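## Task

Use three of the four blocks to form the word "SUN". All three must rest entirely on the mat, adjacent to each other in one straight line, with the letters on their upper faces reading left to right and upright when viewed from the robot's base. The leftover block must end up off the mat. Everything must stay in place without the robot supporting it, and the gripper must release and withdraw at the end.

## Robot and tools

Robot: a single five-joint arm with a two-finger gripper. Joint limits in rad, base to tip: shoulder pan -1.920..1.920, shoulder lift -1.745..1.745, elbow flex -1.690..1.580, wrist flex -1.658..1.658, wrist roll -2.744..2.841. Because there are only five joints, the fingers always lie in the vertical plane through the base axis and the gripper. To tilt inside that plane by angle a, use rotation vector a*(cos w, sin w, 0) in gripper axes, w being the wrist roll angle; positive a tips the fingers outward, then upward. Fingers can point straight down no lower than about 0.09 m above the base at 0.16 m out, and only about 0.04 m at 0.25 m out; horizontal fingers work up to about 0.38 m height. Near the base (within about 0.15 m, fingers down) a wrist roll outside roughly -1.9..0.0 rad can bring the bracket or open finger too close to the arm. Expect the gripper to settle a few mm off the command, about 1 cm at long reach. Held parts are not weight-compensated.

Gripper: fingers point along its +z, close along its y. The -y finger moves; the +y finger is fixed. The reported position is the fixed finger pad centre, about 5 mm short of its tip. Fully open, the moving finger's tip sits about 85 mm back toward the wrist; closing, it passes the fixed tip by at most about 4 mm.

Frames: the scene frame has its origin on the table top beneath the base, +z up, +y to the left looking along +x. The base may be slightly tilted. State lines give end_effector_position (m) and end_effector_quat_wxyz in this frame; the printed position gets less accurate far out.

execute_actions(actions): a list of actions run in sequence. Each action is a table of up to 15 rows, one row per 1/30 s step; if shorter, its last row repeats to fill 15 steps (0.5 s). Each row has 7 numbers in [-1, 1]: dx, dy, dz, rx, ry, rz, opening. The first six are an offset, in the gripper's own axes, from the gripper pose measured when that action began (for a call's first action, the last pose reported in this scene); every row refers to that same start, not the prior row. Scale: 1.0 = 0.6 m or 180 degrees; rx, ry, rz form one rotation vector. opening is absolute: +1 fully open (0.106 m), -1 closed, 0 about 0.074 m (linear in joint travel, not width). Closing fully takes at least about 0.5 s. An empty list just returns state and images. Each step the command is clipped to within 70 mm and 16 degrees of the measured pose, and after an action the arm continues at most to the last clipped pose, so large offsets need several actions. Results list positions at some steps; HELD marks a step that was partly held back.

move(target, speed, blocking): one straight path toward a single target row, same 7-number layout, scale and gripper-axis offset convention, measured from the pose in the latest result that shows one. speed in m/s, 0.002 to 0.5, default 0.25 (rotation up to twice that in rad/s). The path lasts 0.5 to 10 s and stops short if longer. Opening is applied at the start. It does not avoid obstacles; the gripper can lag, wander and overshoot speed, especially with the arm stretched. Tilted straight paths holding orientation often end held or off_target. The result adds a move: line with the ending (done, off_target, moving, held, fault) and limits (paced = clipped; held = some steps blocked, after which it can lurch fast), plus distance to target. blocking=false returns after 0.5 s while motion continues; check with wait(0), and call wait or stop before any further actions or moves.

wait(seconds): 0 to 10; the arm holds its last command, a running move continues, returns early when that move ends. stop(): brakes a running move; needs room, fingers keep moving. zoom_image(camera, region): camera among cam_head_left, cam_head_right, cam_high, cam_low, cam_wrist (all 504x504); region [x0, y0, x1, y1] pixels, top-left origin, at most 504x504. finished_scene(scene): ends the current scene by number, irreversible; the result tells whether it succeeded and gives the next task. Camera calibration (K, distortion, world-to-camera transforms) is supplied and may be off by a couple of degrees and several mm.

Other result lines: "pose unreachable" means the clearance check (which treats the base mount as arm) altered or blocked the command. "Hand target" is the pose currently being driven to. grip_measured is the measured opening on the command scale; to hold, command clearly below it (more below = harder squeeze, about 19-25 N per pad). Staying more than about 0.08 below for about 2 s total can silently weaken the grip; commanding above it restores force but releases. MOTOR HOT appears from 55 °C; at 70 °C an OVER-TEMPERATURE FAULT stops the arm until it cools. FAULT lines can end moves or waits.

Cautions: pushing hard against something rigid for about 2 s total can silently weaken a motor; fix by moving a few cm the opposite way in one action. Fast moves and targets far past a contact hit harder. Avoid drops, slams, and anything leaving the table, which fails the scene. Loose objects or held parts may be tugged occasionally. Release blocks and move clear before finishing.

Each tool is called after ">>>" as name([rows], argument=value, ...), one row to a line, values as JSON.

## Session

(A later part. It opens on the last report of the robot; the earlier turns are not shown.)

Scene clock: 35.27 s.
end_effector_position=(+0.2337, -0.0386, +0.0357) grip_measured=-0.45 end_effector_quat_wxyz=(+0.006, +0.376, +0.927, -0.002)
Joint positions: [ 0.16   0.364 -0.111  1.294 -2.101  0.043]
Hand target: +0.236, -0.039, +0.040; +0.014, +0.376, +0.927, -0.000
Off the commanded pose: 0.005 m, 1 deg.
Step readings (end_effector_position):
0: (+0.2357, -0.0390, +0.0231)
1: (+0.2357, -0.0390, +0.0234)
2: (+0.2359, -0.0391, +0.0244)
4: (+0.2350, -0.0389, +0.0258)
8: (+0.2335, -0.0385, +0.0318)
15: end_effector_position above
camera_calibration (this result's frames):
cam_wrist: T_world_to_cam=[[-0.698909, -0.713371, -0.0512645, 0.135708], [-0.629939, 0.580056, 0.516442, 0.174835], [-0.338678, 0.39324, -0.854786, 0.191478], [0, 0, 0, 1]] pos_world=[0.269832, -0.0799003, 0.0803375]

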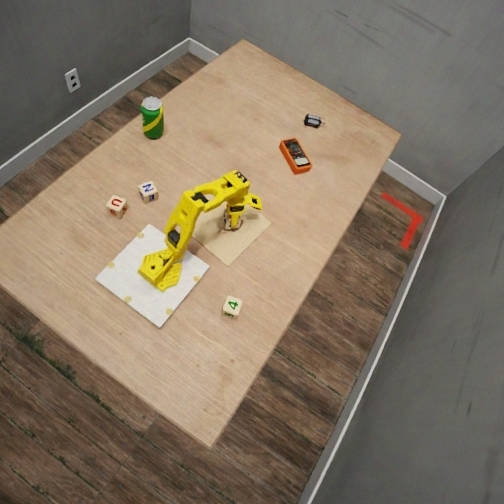

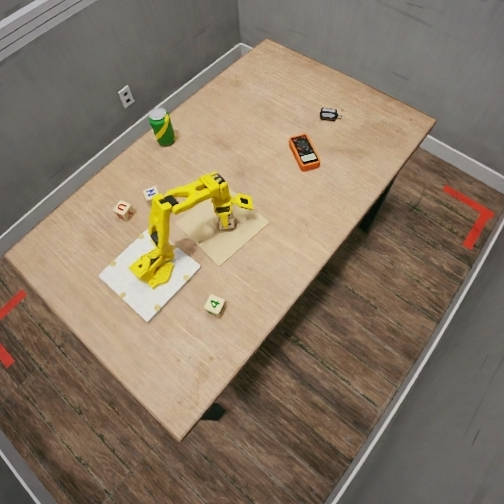

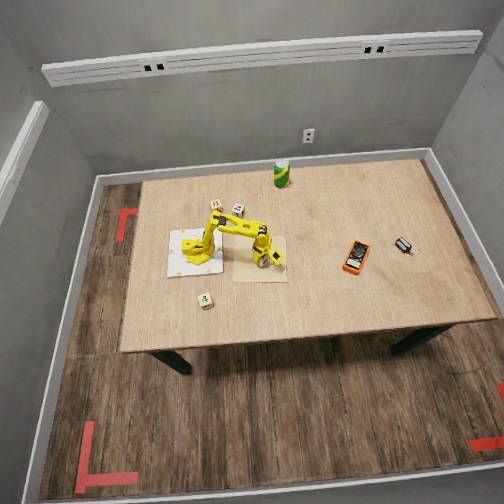

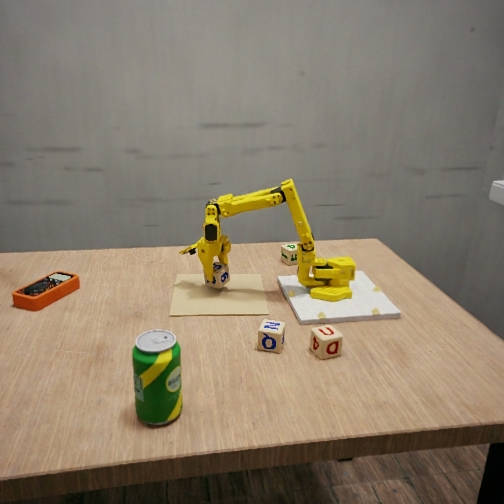

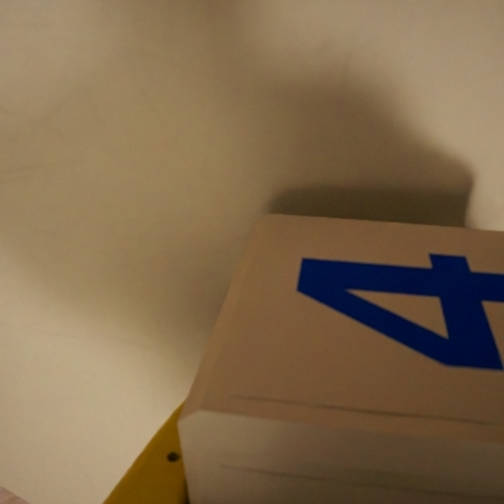

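>>> execute_actions([
  [[0.0007,0.0001,-0.001,0,0,-0.0056,-0.52],[0.0021,0.0003,-0.002,0,0,-0.0167,-0.52],[0.0042,0.0006,-0.003,0,0,-0.0333,-0.52],[0.0071,0.0009,-0.004,0,0,-0.0556,-0.52],[0.0106,0.0012,-0.005,0,0,-0.0833,-0.52],[0.0148,0.0015,-0.006,0,0,-0.1167,-0.52],[0.0189,0.0016,-0.007,0,0,-0.15,-0.52],[0.0230,0.0016,-0.008,0,0,-0.1833,-0.52],[0.0269,0.0015,-0.009,0,0,-0.2167,-0.52],[0.0308,0.0012,-0.01,0,0,-0.25,-0.52],[0.0346,0.0008,-0.01,0,0,-0.2833,-0.52],[0.0383,0.0004,-0.01,0,0,-0.3167,-0.52],[0.0418,-0.0001,-0.01,0,0,-0.35,-0.52],[0.0453,-0.0007,-0.01,0,0,-0.3833,-0.52],[0.0486,-0.0014,-0.01,0,0,-0.4167,-0.52]],
  [[0.0048,0.0017,-0.006,0,0,-0.1,-0.52],[0.0068,0.0035,-0.006,0,0,-0.1333,-0.52],[0.0087,0.0052,-0.006,0,0,-0.1667,-0.52],[0.0106,0.0068,-0.006,0,0,-0.2,-0.52],[0.0124,0.0082,-0.006,0,0,-0.2333,-0.52],[0.0140,0.0096,-0.006,0,0,-0.2667,-0.52],[0.0156,0.0108,-0.006,0,0,-0.3,-0.52],[0.0171,0.0120,-0.006,0,0,-0.3333,-0.52],[0.0184,0.0131,-0.006,0,0,-0.3667,-0.52],[0.0196,0.0141,-0.006,0,0,-0.4,-0.52],[0.0206,0.0151,-0.006,0,0,-0.4333,-0.52],[0.0215,0.0161,-0.006,0,0,-0.4667,-0.52],[0.0223,0.0170,-0.006,0,0,-0.5,-0.52],[0.0229,0.0179,-0.006,0,0,-0.5333,-0.52],[0.0234,0.0189,-0.006,0,0,-0.5667,-0.52]],
  [[0.0041,-0.0007,-0.004,0,0,-0.1,-0.52],[0.0054,-0.0012,-0.004,0,0,-0.1333,-0.52],[0.0067,-0.0018,-0.004,0,0,-0.1667,-0.52],[0.0078,-0.0025,-0.004,0,0,-0.2,-0.52],[0.0089,-0.0034,-0.004,0,0,-0.2333,-0.52],[0.0098,-0.0042,-0.004,0,0,-0.2611,-0.52],[0.0104,-0.0049,-0.004,0,0,-0.2833,-0.52],[0.0108,-0.0055,-0.004,0,0,-0.3,-0.52],[0.0112,-0.0061,-0.004,0,0,-0.3167,-0.52],[0.0114,-0.0065,-0.004,0,0,-0.3278,-0.52],[0.0115,-0.0067,-0.004,0,0,-0.3333,-0.52]],
])

Scene clock: 40.33 s.
end_effector_position=(+0.2066, -0.0221, +0.0441) grip_measured=-0.45 end_effector_quat_wxyz=(+0.006, +0.780, -0.626, -0.005)
Joint positions: [0.062 0.229 0.023 1.322 0.36  0.043]
Hand target: +0.208, -0.023, +0.046; +0.004, +0.810, -0.587, -0.003
Off the commanded pose: 0.002 m, 6 deg.
Step readings (end_effector_position; steps 1 to 15: 1st action; 16 to 30: 2nd action; 31 to 45: 3rd action):
0: (+0.2337, -0.0386, +0.0357)
1: (+0.2337, -0.0386, +0.0357)
2: (+0.2337, -0.0386, +0.0357)
4: (+0.2336, -0.0384, +0.0360)
8: (+0.2310, -0.0351, +0.0381)
15: (+0.2183, -0.0245, +0.0404)
16: (+0.2166, -0.0233, +0.0404)
17: (+0.2154, -0.0232, +0.0402)
19: (+0.2142, -0.0229, +0.0408)
23: (+0.2133, -0.0206, +0.0428)
30: (+0.2089, -0.0152, +0.0438)
31: (+0.2086, -0.0149, +0.0438)
32: (+0.2081, -0.0153, +0.0438)
34: (+0.2074, -0.0161, +0.0439)
38: (+0.2065, -0.0187, +0.0439)
45: end_effector_position above
camera_calibration (this result's frames):
cam_wrist: T_world_to_cam=[[0.975505, 0.209986, -0.0655443, -0.195974], [0.212563, -0.8231, 0.526614, -0.0616722], [0.0566322, -0.527647, -0.847574, 0.0806836], [0, 0, 0, 1]] pos_world=[0.199713, 0.0329618, 0.0880179]

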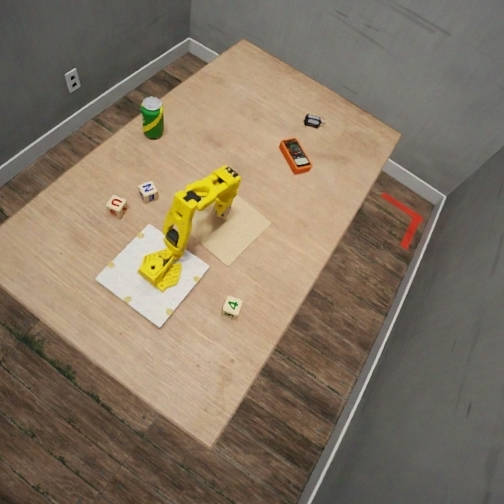

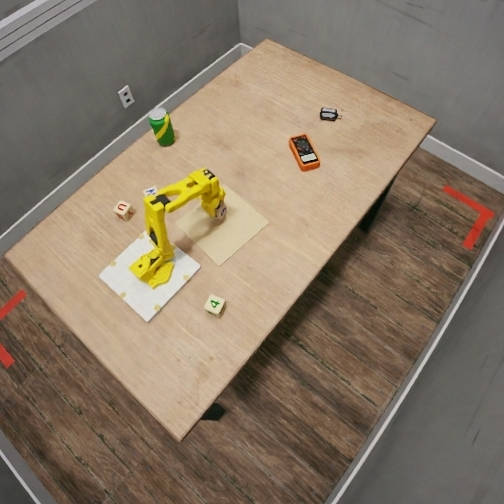

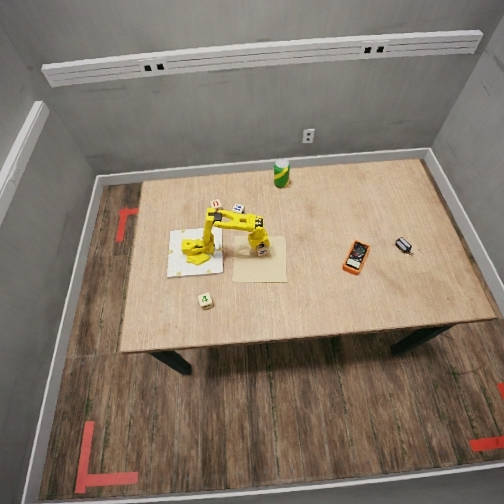

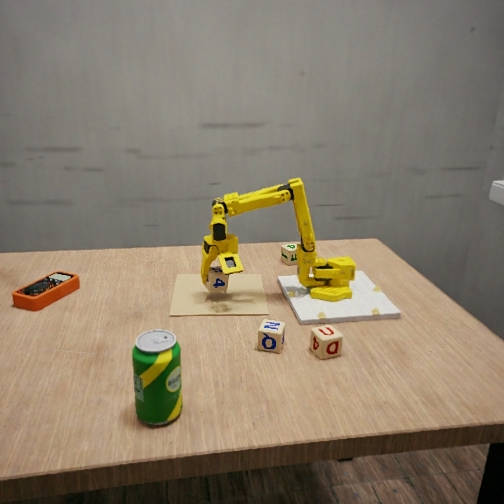

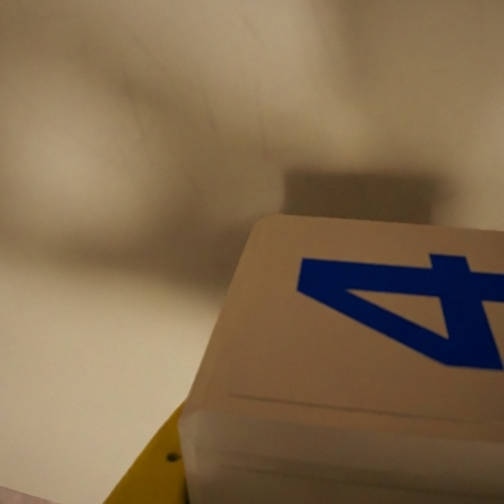

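>>> execute_actions([
  [[0.001,-0.001,0,0,0,-0.07,-0.52],[0.001,-0.002,0.001,0,0,-0.11,-0.52],[0.001,-0.002,0.002,0.001,0,-0.15,-0.52],[0,-0.002,0.003,0.001,0.001,-0.19,-0.52],[-0.001,-0.002,0.004,0.002,0.001,-0.23,-0.52],[-0.002,-0.002,0.006,0.002,0.001,-0.27,-0.52],[-0.003,-0.001,0.008,0.003,0.002,-0.31,-0.52],[-0.005,-0.001,0.010,0.003,0.002,-0.35,-0.52],[-0.007,0,0.012,0.004,0.003,-0.3917,-0.52],[-0.008,0.001,0.014,0.0043,0.003,-0.3917,-0.52],[-0.009,0.001,0.016,0.0043,0.003,-0.3917,-0.52],[-0.010,0.002,0.018,0.0043,0.003,-0.3917,-0.52],[-0.011,0.002,0.020,0.0043,0.003,-0.3917,-0.52],[-0.0123,0.0022,0.0218,0.0043,0.003,-0.3917,-0.52]],
])

>>> execute_actions(actions=[])

Scene clock: 41.97 s.
end_effector_position=(+0.2031, -0.0177, +0.0325) grip_measured=-0.45 end_effector_quat_wxyz=(+0.006, +0.971, -0.237, -0.020)
Joint positions: [0.019 0.221 0.124 1.254 1.191 0.043]
Hand target: +0.203, -0.015, +0.031; +0.004, +0.990, -0.143, -0.015
Off the commanded pose: 0.003 m, 21 deg; orientation clipped at the last step of the last action.
Step readings (end_effector_position):
0: (+0.2068, -0.0228, +0.0441)
1: (+0.2068, -0.0228, +0.0441)
2: (+0.2068, -0.0229, +0.0441)
4: (+0.2074, -0.0232, +0.0441)
8: (+0.2079, -0.0225, +0.0421)
15: end_effector_position above
camera_calibration (this result's frames):
cam_wrist: T_world_to_cam=[[0.462659, 0.883715, -0.0706757, -0.0780052], [0.78503, -0.37134, 0.495816, -0.15849], [0.411916, -0.284876, -0.865547, 0.00604065], [0, 0, 0, 1]] pos_world=[0.158021, 0.0118016, 0.0782972]

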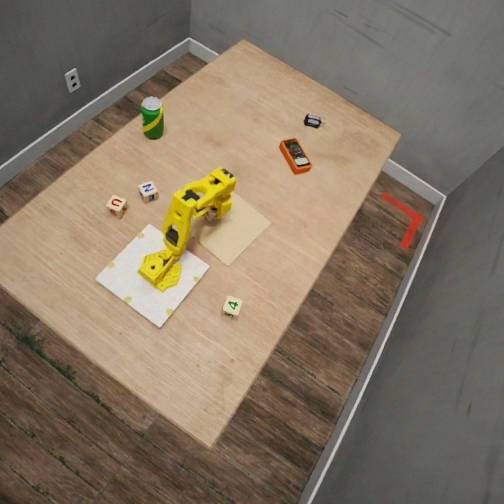

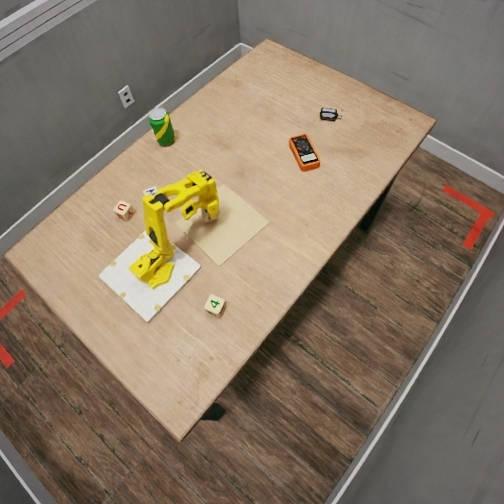

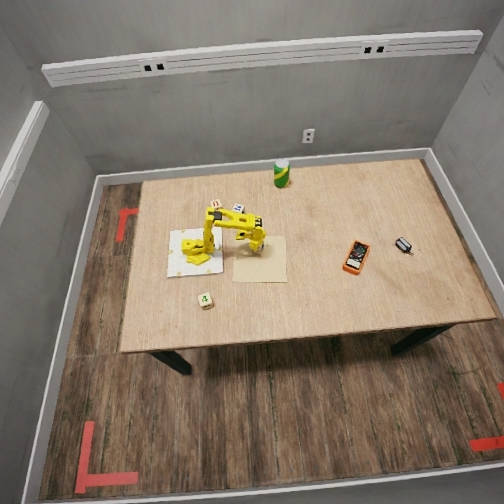

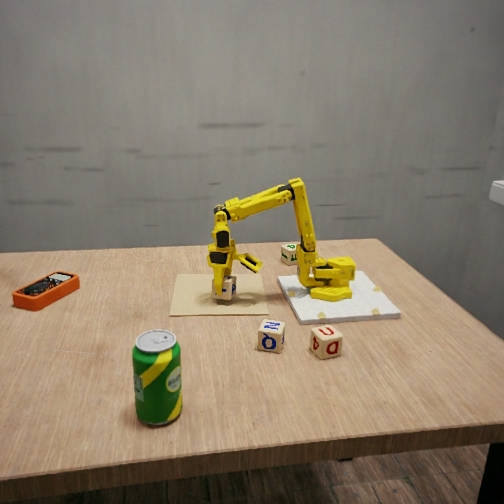

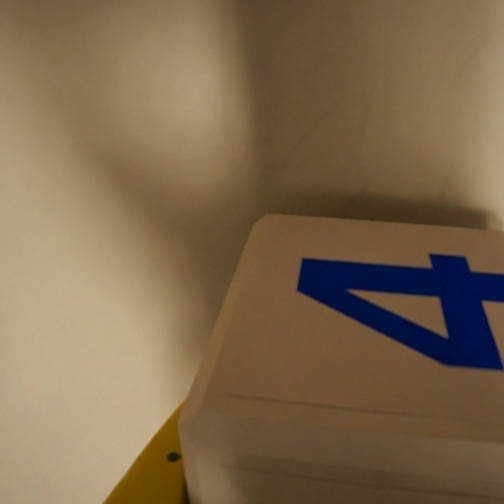

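Scene clock: 41.97 s.
end_effector_position=(+0.2031, -0.0177, +0.0325) grip_measured=-0.45 end_effector_quat_wxyz=(+0.006, +0.971, -0.237, -0.020)
Joint positions: [0.019 0.221 0.124 1.254 1.191 0.043]
Hand target: +0.203, -0.015, +0.031; +0.004, +0.990, -0.143, -0.015
Off the commanded pose: 0.003 m, 21 deg; orientation clipped at the last step of the last action.
camera_calibration (this result's frames):
cam_wrist: T_world_to_cam=[[0.462659, 0.883715, -0.0706757, -0.0780052], [0.78503, -0.37134, 0.495816, -0.15849], [0.411916, -0.284876, -0.865547, 0.00604065], [0, 0, 0, 1]] pos_world=[0.158021, 0.0118016, 0.0782972]

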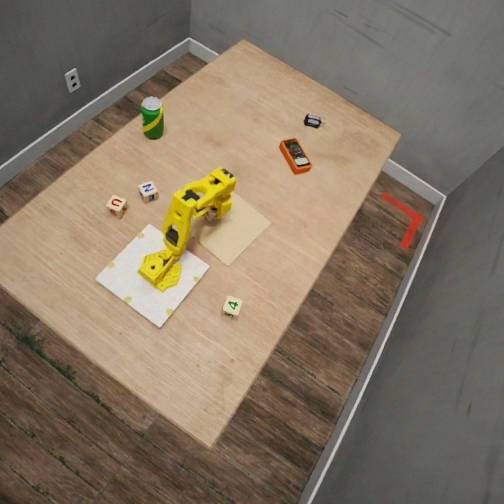

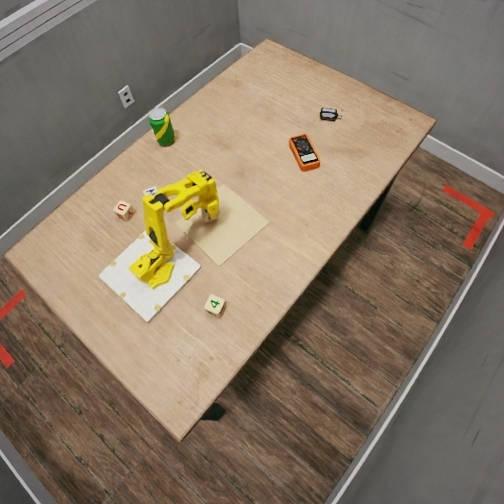

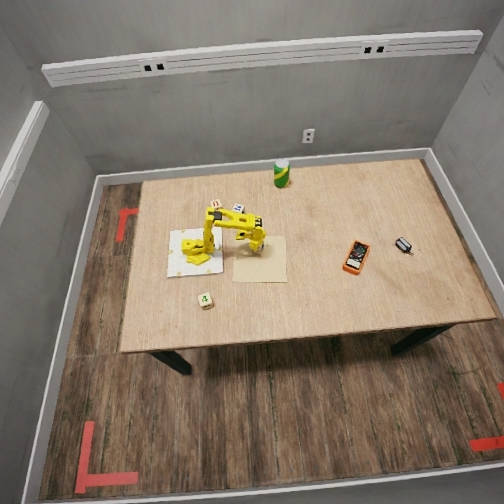

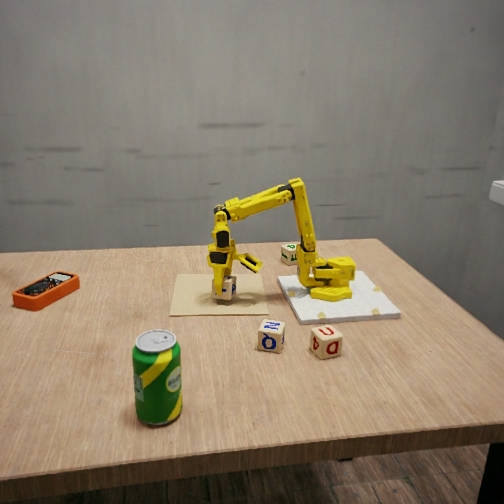

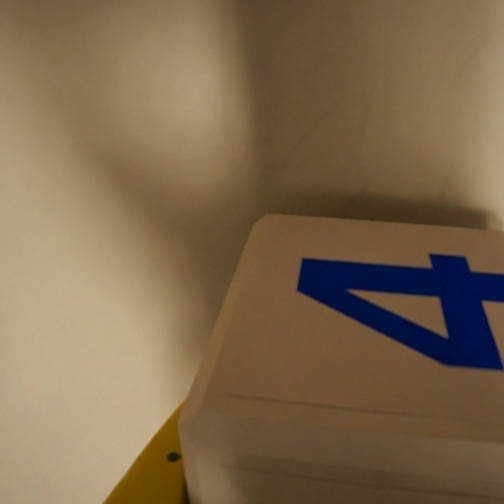

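>>> execute_actions([
  [[0,-0.002,0,0.002,0.005,-0.075,-0.52],[0,-0.003,0.001,0.003,0.008,-0.09,-0.52],[0,-0.004,0.002,0.004,0.010,-0.105,-0.52],[-0.0008,-0.0043,0.004,0.0046,0.0125,-0.116,-0.52],[-0.0008,-0.0043,0.006,0.0046,0.0125,-0.116,-0.52],[-0.0008,-0.0043,0.008,0.0046,0.0125,-0.116,-0.52],[-0.0008,-0.0043,0.010,0.0046,0.0125,-0.116,-0.52],[-0.0008,-0.0043,0.012,0.0046,0.0125,-0.116,-0.52],[-0.0008,-0.0043,0.014,0.0046,0.0125,-0.116,-0.52],[-0.0008,-0.0043,0.016,0.0046,0.0125,-0.116,-0.52]],
])

Scene clock: 43.50 s.
end_effector_position=(+0.2041, -0.0171, +0.0242) grip_measured=-0.45 end_effector_quat_wxyz=(+0.002, +0.998, -0.068, -0.001)
Joint positions: [0.013 0.18  0.245 1.134 1.528 0.043]
Hand target: +0.203, -0.015, +0.023; +0.002, +0.998, -0.058, -0.000
Off the commanded pose: 0.002 m, 1 deg.
Step readings (end_effector_position):
0: (+0.2038, -0.0169, +0.0314)
1: (+0.2038, -0.0169, +0.0314)
2: (+0.2039, -0.0169, +0.0317)
4: (+0.2036, -0.0170, +0.0312)
8: (+0.2031, -0.0171, +0.0277)
15: end_effector_position above
camera_calibration (this result's frames):
cam_wrist: T_world_to_cam=[[0.140052, 0.988684, -0.0537587, -0.0122994], [0.845453, -0.0911503, 0.526213, -0.163225], [0.515358, -0.119148, -0.848652, -0.0199932], [0, 0, 0, 1]] pos_world=[0.150025, -0.00509994, 0.0682625]

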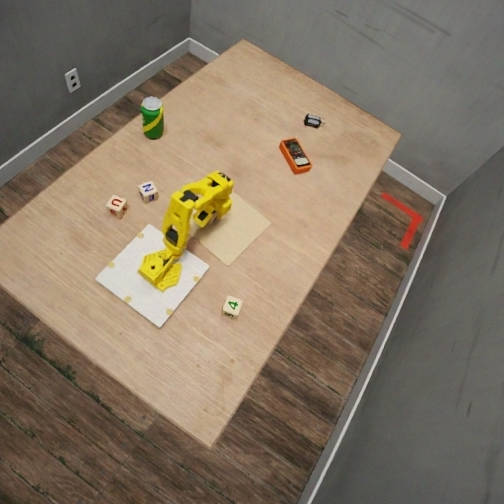

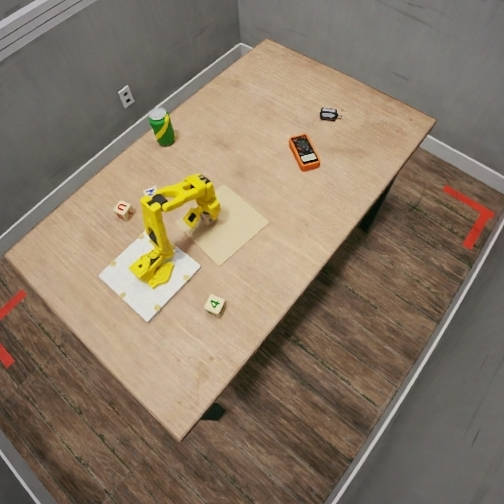

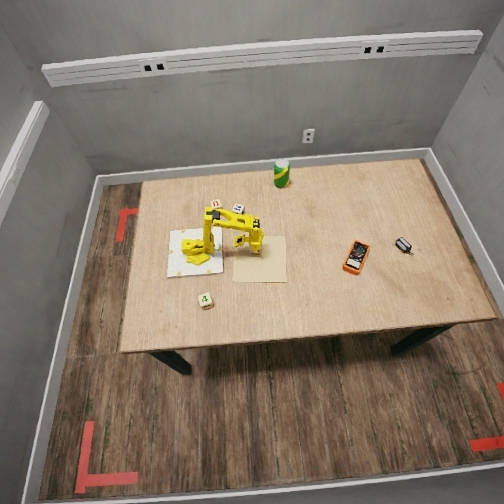

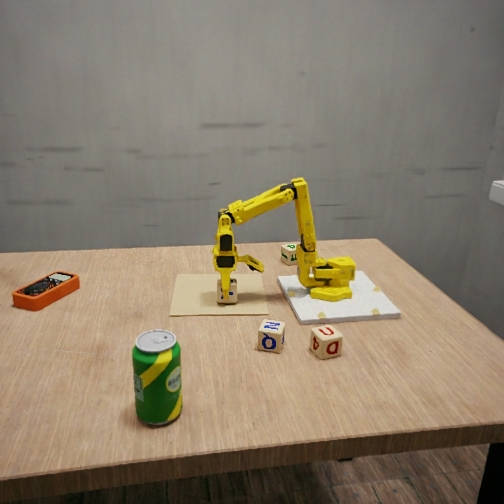

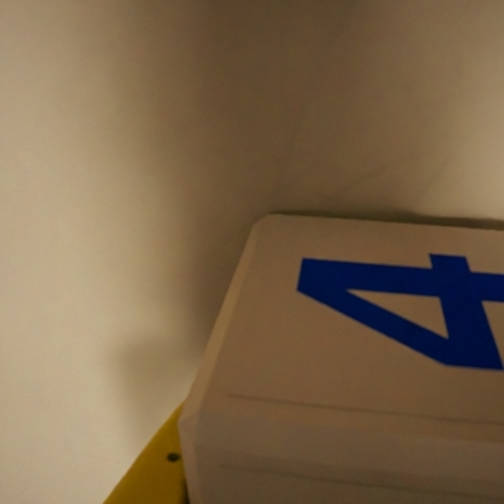

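>>> execute_actions([
  [[0,0,0.002,0,0,0,-0.47],[0,0,0.002,0,0,0,-0.44],[0,0,0.002,0,0,0,-0.42],[0,0,0.002,0,0,0,-0.40],[0,0,0.002,0,0,0,-0.37],[0,0,0.002,0,0,0,-0.34],[0,0,0.002,0,0,0,-0.31],[0,0.001,0.002,0,0,0,-0.28],[0,0.002,0.002,0,0,0,-0.25],[0,0.003,0.001,0,0,0,-0.22],[0,0.004,0,0,0,0,-0.2],[0,0.004,-0.003,0,0,0,-0.2],[0,0.004,-0.007,0,0,0,-0.2],[0,0.004,-0.012,0,0,0,-0.2],[0,0.004,-0.018,0,0,0,-0.2]],
  [[0,0.001,-0.016,0,0,0,-0.2],[0,0.001,-0.024,0,0,0,-0.2],[0,0.001,-0.032,0,0,0,-0.2],[0,0.001,-0.04,0,0,0,-0.2],[0,0.001,-0.048,0,0,0,-0.2],[0,0.001,-0.056,0,0,0,-0.2],[0,0.001,-0.064,0,0,0,-0.2],[0,0.001,-0.072,0,0,0,-0.2],[0,0.001,-0.078,0,0,0,-0.2],[0,0.001,-0.083,0,0,0,-0.2],[0,0.001,-0.087,0,0,0,-0.2]],
])

Scene clock: 45.03 s.
end_effector_position=(+0.2049, -0.0173, +0.0758) grip_measured=-0.21 end_effector_quat_wxyz=(+0.002, +0.998, -0.068, -0.001)
Joint positions: [ 0.015  0.091 -0.03   1.499  1.53   0.06 ]
Hand target: +0.205, -0.018, +0.078; +0.002, +0.998, -0.068, -0.003
Off the commanded pose: 0.003 m, 0 deg.
Step readings (end_effector_position; steps 1 to 15: 1st action; 16 to 30: 2nd action):
0: (+0.2044, -0.0171, +0.0242)
1: (+0.2044, -0.0171, +0.0242)
2: (+0.2044, -0.0171, +0.0242)
4: (+0.2044, -0.0171, +0.0242)
8: (+0.2044, -0.0171, +0.0242)
15: (+0.2033, -0.0174, +0.0263)
16: (+0.2025, -0.0174, +0.0282)
17: (+0.2023, -0.0173, +0.0302)
19: (+0.2025, -0.0173, +0.0362)
23: (+0.2033, -0.0173, +0.0537)
30: end_effector_position above
camera_calibration (this result's frames):
cam_wrist: T_world_to_cam=[[0.139975, 0.988686, -0.0539211, -0.00945569], [0.846259, -0.091183, 0.524911, -0.191098], [0.514056, -0.119106, -0.849447, 0.023722], [0, 0, 0, 1]] pos_world=[0.150848, -0.00525079, 0.11995]

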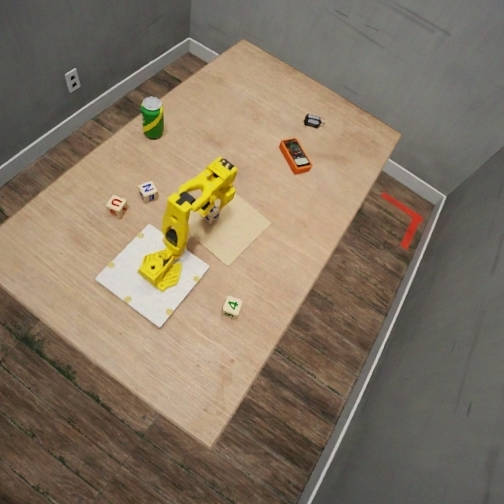

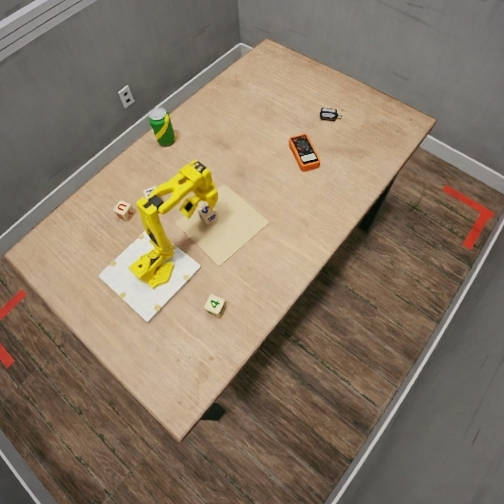

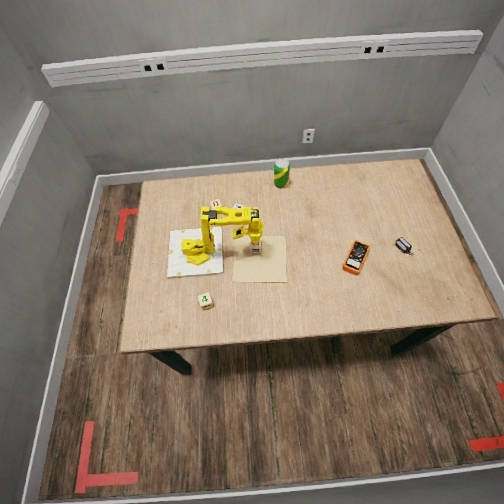

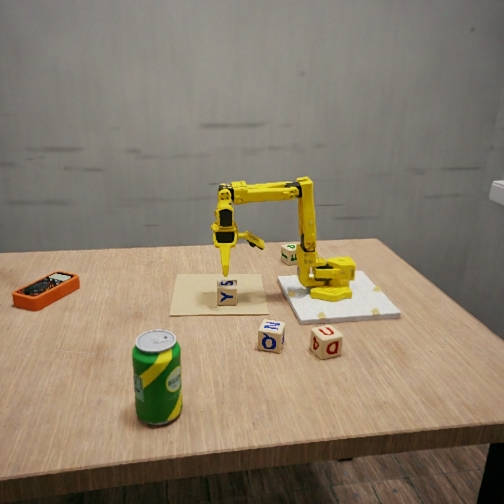

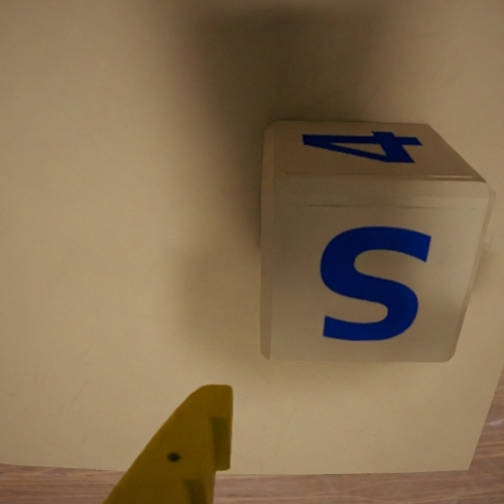

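>>> execute_actions([
  [[-0.0021,-0.0026,-0.003,0,0,0.028,-0.15],[-0.0052,-0.0065,-0.003,0,0,0.056,-0.12],[-0.0094,-0.0117,-0.003,0,0,0.083,-0.1],[-0.0147,-0.0181,-0.003,0,0,0.111,-0.1],[-0.021,-0.0259,-0.003,0,0,0.139,-0.1],[-0.0283,-0.035,-0.003,0,0,0.167,-0.1],[-0.0367,-0.0454,-0.003,0,0,0.194,-0.1],[-0.0451,-0.0557,-0.003,0,0,0.222,-0.1],[-0.0534,-0.0661,-0.003,0,0,0.25,-0.1],[-0.0618,-0.0765,-0.003,0,0,0.278,-0.1],[-0.0702,-0.0868,-0.003,0,0,0.306,-0.1],[-0.0786,-0.0972,-0.003,0,0,0.333,-0.1],[-0.087,-0.1076,-0.003,0,0,0.361,-0.1],[-0.0954,-0.1179,-0.003,0,0,0.389,-0.1],[-0.1038,-0.1283,-0.003,0,0,0.417,-0.1]],
  [[-0.0597,-0.0061,0,0,0,0.106,-0.1],[-0.073,-0.0074,0,0,0,0.133,-0.1],[-0.0862,-0.0088,0,0,0,0.161,-0.1],[-0.0995,-0.0101,0,0,0,0.189,-0.1],[-0.1127,-0.0115,0,0,0,0.217,-0.1],[-0.126,-0.0128,0,0,0,0.244,-0.1],[-0.1393,-0.0142,0,0,0,0.272,-0.1],[-0.1525,-0.0155,0,0,0,0.3,-0.1],[-0.1658,-0.0169,0,0,0,0.328,-0.1],[-0.1791,-0.0183,0,0,0,0.356,-0.1],[-0.1923,-0.0196,0,0,0,0.383,-0.1],[-0.2056,-0.021,0,0,0,0.411,-0.1],[-0.2189,-0.0223,0,0,0,0.439,-0.1],[-0.2321,-0.0237,0,0,0,0.467,-0.1],[-0.2454,-0.025,0,0,0,0.494,-0.1]],
  [[-0.0384,0.0461,0.001,0,0,0.106,-0.1],[-0.047,0.0563,0.002,0,0,0.133,-0.1],[-0.0555,0.0666,0.003,0,0,0.161,-0.1],[-0.0641,0.0768,0.005,0,0,0.189,-0.1],[-0.0715,0.0858,0.007,0,0,0.217,-0.1],[-0.079,0.0947,0.009,0,0,0.244,-0.1],[-0.0854,0.1024,0.011,0,0,0.272,-0.1],[-0.0907,0.1088,0.013,0,0,0.3,-0.1],[-0.095,0.1139,0.015,0,0,0.311,-0.1],[-0.0993,0.119,0.016,0,0,0.311,-0.1],[-0.1025,0.1229,0.017,0,0,0.311,-0.1],[-0.1046,0.1254,0.018,0,0,0.311,-0.1],[-0.1057,0.1267,0.018,0,0,0.311,-0.1],[-0.1068,0.128,0.018,0,0,0.311,-0.1]],
])

>>> wait(seconds=0.3)

Scene clock: 51.77 s.
end_effector_position=(+0.0083, +0.1842, +0.0739) grip_measured=-0.11 end_effector_quat_wxyz=(-0.015, -0.449, +0.893, -0.013)
Joint positions: [-1.525 -0.067  0.191  1.48  -2.086  0.067]
Hand target: +0.005, +0.189, +0.073; -0.013, -0.364, +0.931, -0.013
Off the commanded pose: 0.007 m, 13 deg; orientation clipped at the last step of the last action.
Step readings (end_effector_position; steps 1 to 15: 1st action; 16 to 30: 2nd action; 31 to 45: 3rd action):
0: (+0.2049, -0.0173, +0.0777)
1: (+0.2049, -0.0173, +0.0777)
2: (+0.2049, -0.0173, +0.0777)
4: (+0.2041, -0.0150, +0.0781)
8: (+0.1951, +0.0003, +0.0778)
15: (+0.1680, +0.0440, +0.0776)
16: (+0.1635, +0.0504, +0.0775)
17: (+0.1584, +0.0567, +0.0777)
19: (+0.1481, +0.0683, +0.0780)
23: (+0.1278, +0.0928, +0.0790)
30: (+0.0897, +0.1351, +0.0817)
31: (+0.0839, +0.1407, +0.0825)
32: (+0.0774, +0.1453, +0.0828)
34: (+0.0632, +0.1534, +0.0829)
38: (+0.0354, +0.1675, +0.0806)
45: end_effector_position above
camera_calibration (this result's frames):
cam_wrist: T_world_to_cam=[[0.797233, -0.602299, -0.0406845, 0.105359], [-0.481165, -0.674701, 0.559695, 0.110569], [-0.364553, -0.426631, -0.827699, 0.209448], [0, 0, 0, 1]] pos_world=[0.0455614, 0.227416, 0.115762]

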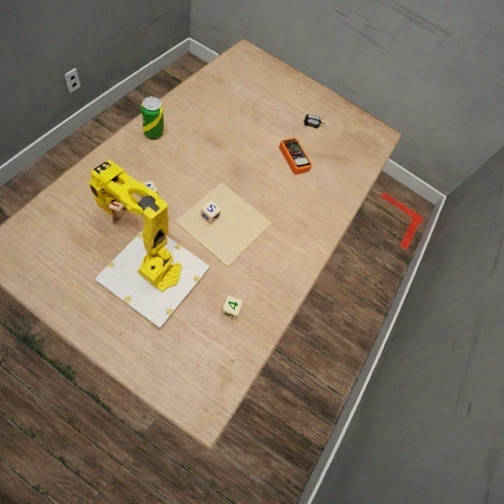

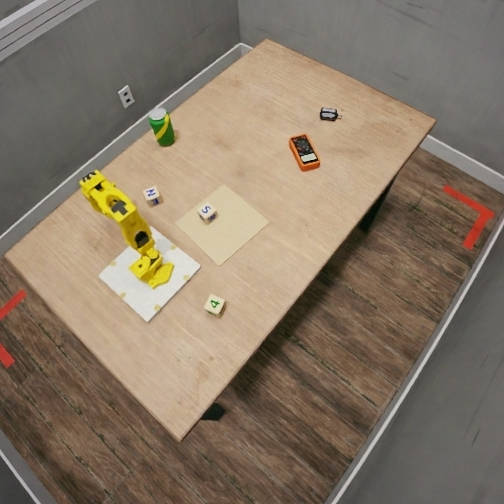

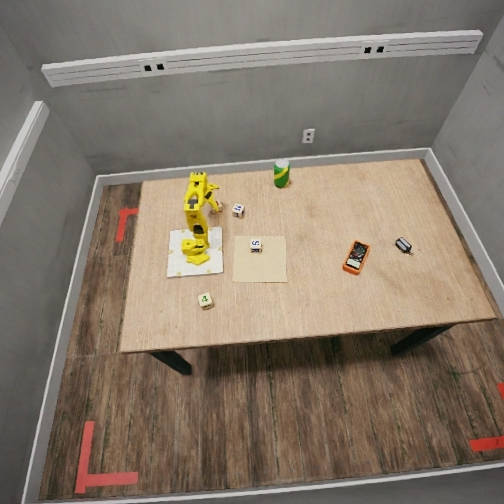

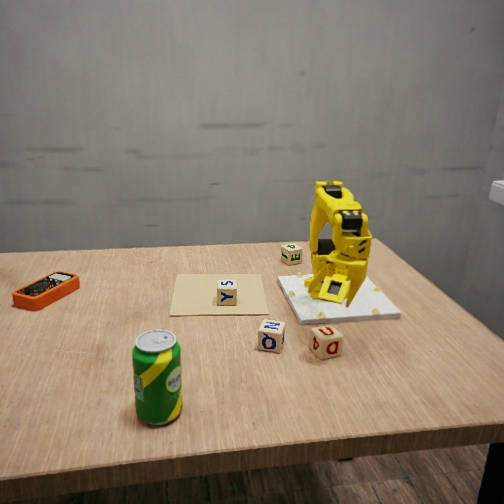

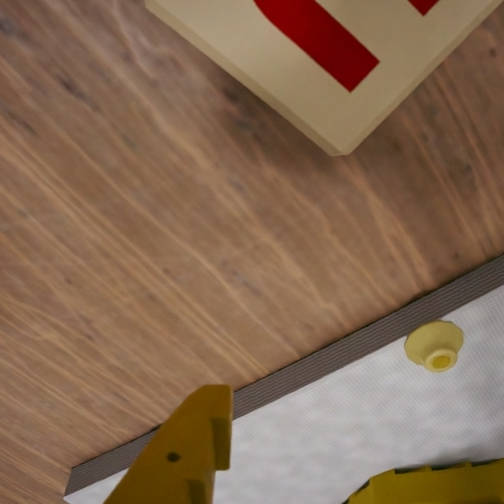

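Scene clock: 52.07 s.
end_effector_position=(+0.0063, +0.1873, +0.0746) grip_measured=-0.11 end_effector_quat_wxyz=(-0.012, -0.366, +0.930, -0.011)
Joint positions: [-1.542 -0.061  0.179  1.48  -2.283  0.067]
Hand target: +0.005, +0.189, +0.073; -0.013, -0.365, +0.931, -0.014
Off the commanded pose: 0.004 m, 3 deg; orientation clipped at the last step of the last action.
wait: 0.30 s; no rest
camera_calibration (this result's frames):
cam_wrist: T_world_to_cam=[[0.676098, -0.735842, -0.0377978, 0.134373], [-0.598722, -0.578562, 0.553894, 0.094466], [-0.429447, -0.351856, -0.831729, 0.197293], [0, 0, 0, 1]] pos_world=[0.0504367, 0.22295, 0.11685]

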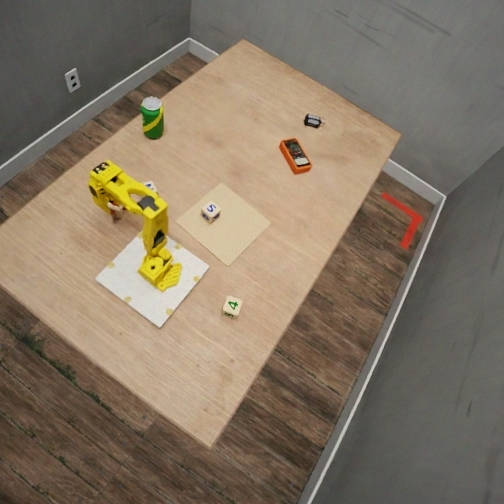

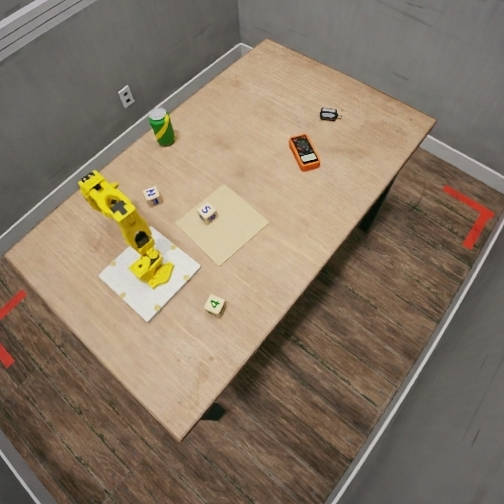

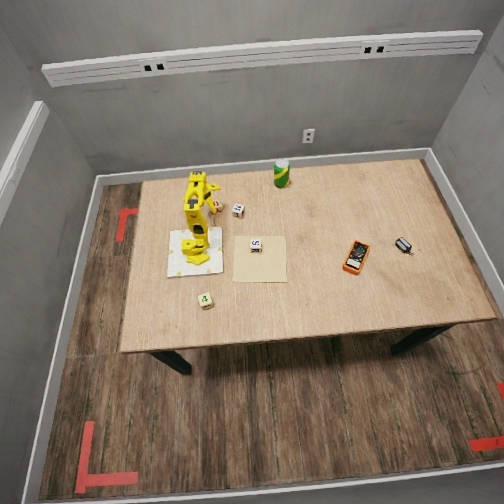

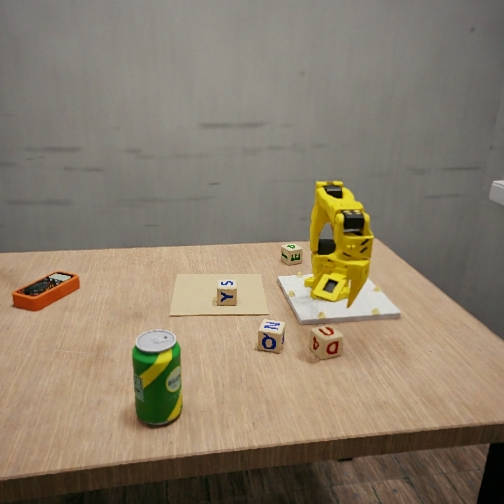

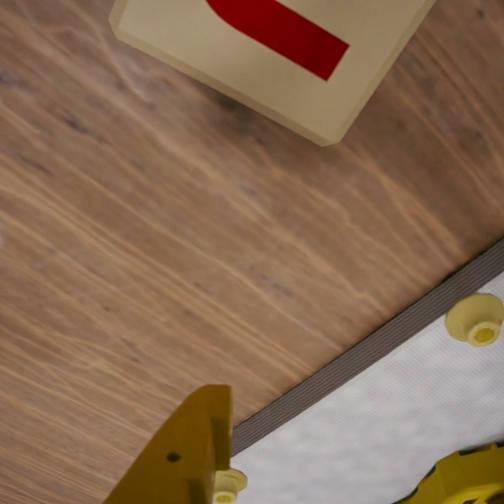

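>>> move(target=[-0.1092, 0.0258, 0.0207, -0.0059, -0.0085, 0.1564, -0.1], speed=0.45)

Scene clock: 54.33 s.
end_effector_position=(+0.0412, +0.2451, +0.0635) grip_measured=-0.11 end_effector_quat_wxyz=(-0.002, -0.139, +0.990, +0.013)
Joint positions: [-1.424  0.418 -0.387  1.512 -2.636  0.067]
Hand target: +0.043, +0.243, +0.060; -0.006, -0.129, +0.992, +0.001
Off the commanded pose: 0.005 m, 2 deg.
move: done
camera_calibration (this result's frames):
cam_wrist: T_world_to_cam=[[0.268957, -0.960168, -0.0757638, 0.227087], [-0.806322, -0.267488, 0.527537, 0.0888807], [-0.52679, -0.0807946, -0.846147, 0.161914], [0, 0, 0, 1]] pos_world=[0.0958843, 0.254898, 0.10732]

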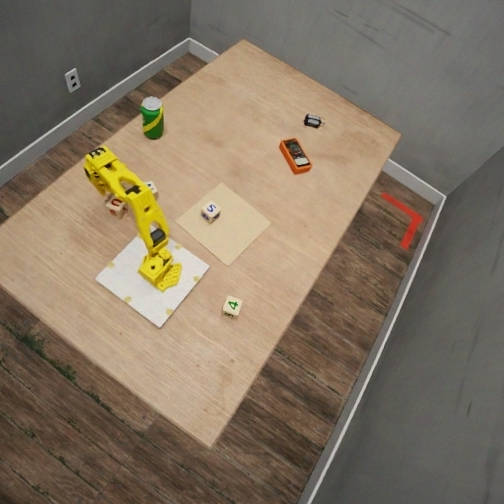

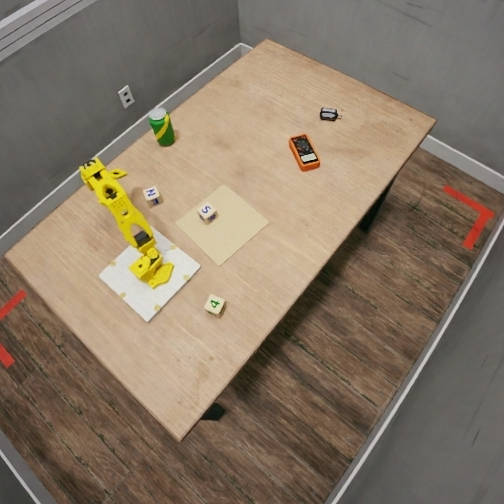

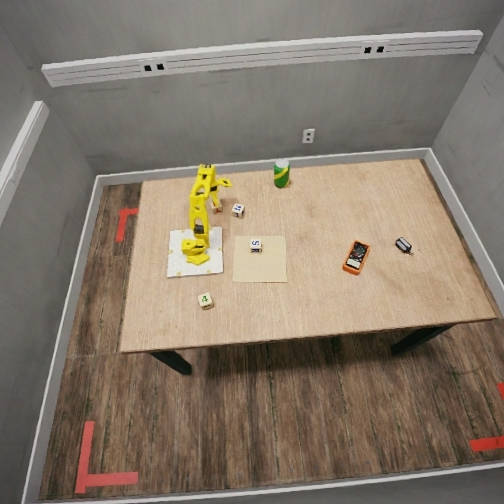

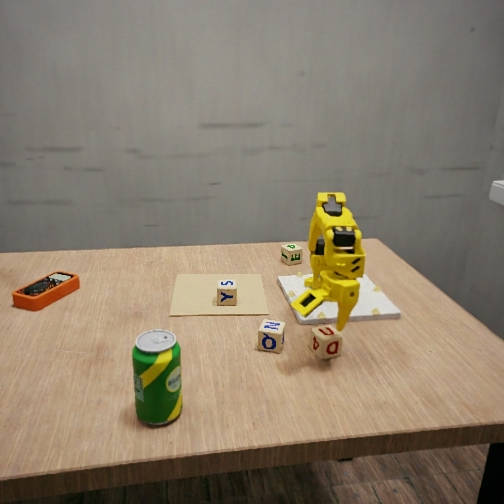

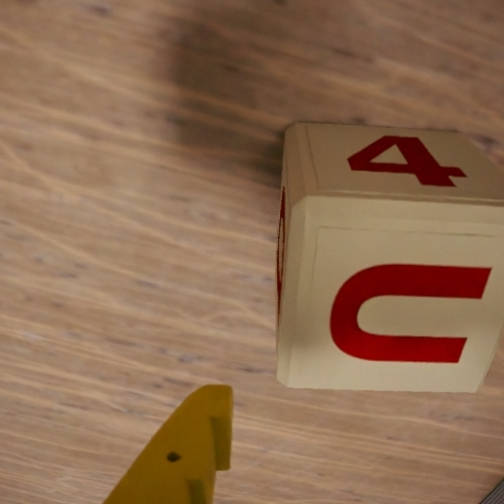

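>>> execute_actions([
  [[-0.0005,-0.001,0.003,0.001,0,0.001,-0.1],[-0.001,-0.002,0.008,0.002,0,0.002,-0.1],[-0.0015,-0.003,0.015,0.003,0,0.003,-0.12],[-0.002,-0.004,0.023,0.004,0,0.004,-0.14],[-0.0025,-0.005,0.031,0.005,0,0.005,-0.16],[-0.003,-0.006,0.039,0.006,0,0.006,-0.18],[-0.0035,-0.007,0.047,0.007,0,0.0067,-0.2],[-0.0035,-0.0077,0.054,0.008,0,0.0067,-0.22],[-0.0035,-0.0083,0.059,0.0084,0,0.0067,-0.24],[-0.0035,-0.0083,0.0625,0.0084,0,0.0067,-0.26]],
])

Scene clock: 56.23 s.
end_effector_position=(+0.0427, +0.2450, +0.0342) grip_measured=-0.25 end_effector_quat_wxyz=(-0.001, -0.134, +0.991, +0.016)
Joint positions: [-1.417  0.438 -0.198  1.295 -2.638  0.058]
Hand target: +0.044, +0.241, +0.026; -0.006, -0.127, +0.992, +0.002
Off the commanded pose: 0.009 m, 2 deg.
Step readings (end_effector_position):
0: (+0.0412, +0.2453, +0.0638)
1: (+0.0412, +0.2453, +0.0638)
2: (+0.0412, +0.2453, +0.0636)
4: (+0.0412, +0.2455, +0.0611)
8: (+0.0416, +0.2443, +0.0485)
15: end_effector_position above
camera_calibration (this result's frames):
cam_wrist: T_world_to_cam=[[0.260128, -0.96204, -0.0825421, 0.225433], [-0.809512, -0.263884, 0.524457, 0.104959], [-0.52633, -0.0696073, -0.847426, 0.135177], [0, 0, 0, 1]] pos_world=[0.097472, 0.253982, 0.0781137]

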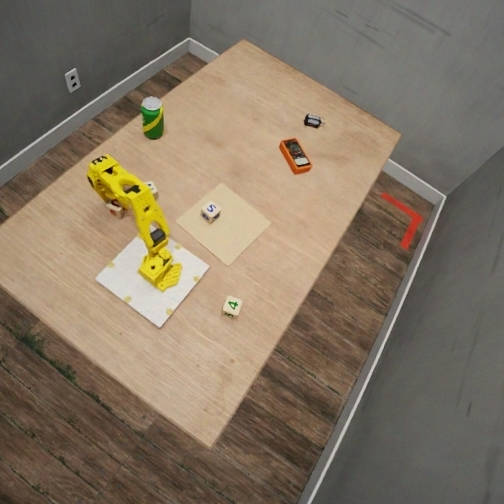

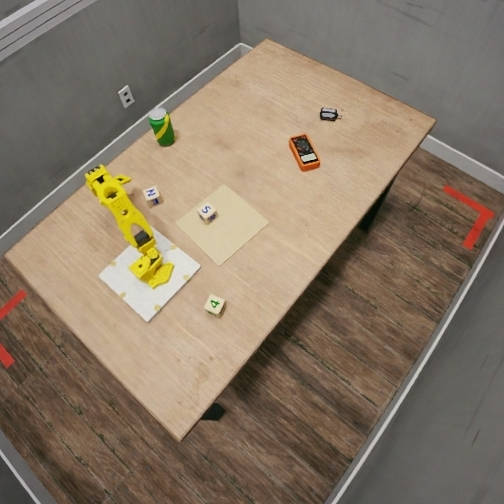

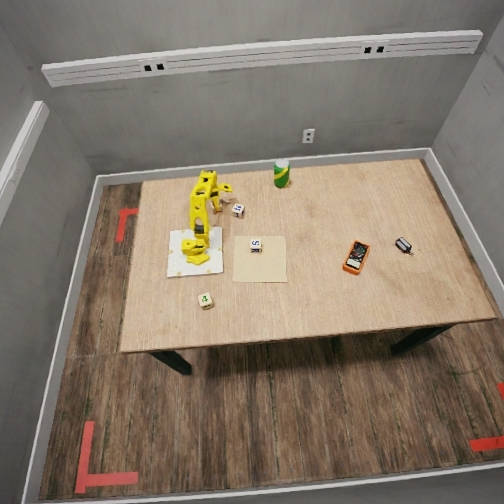

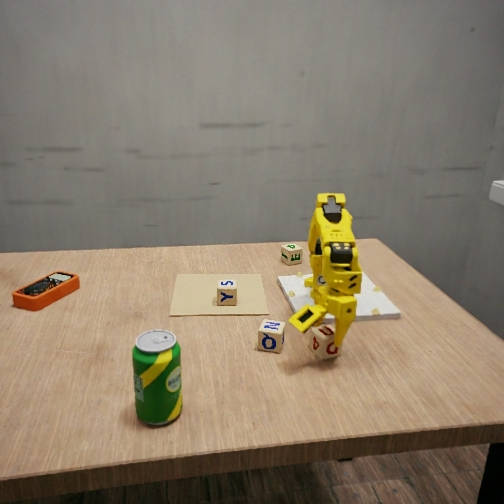

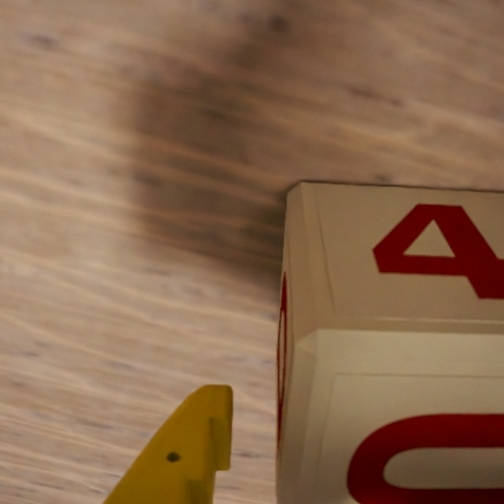

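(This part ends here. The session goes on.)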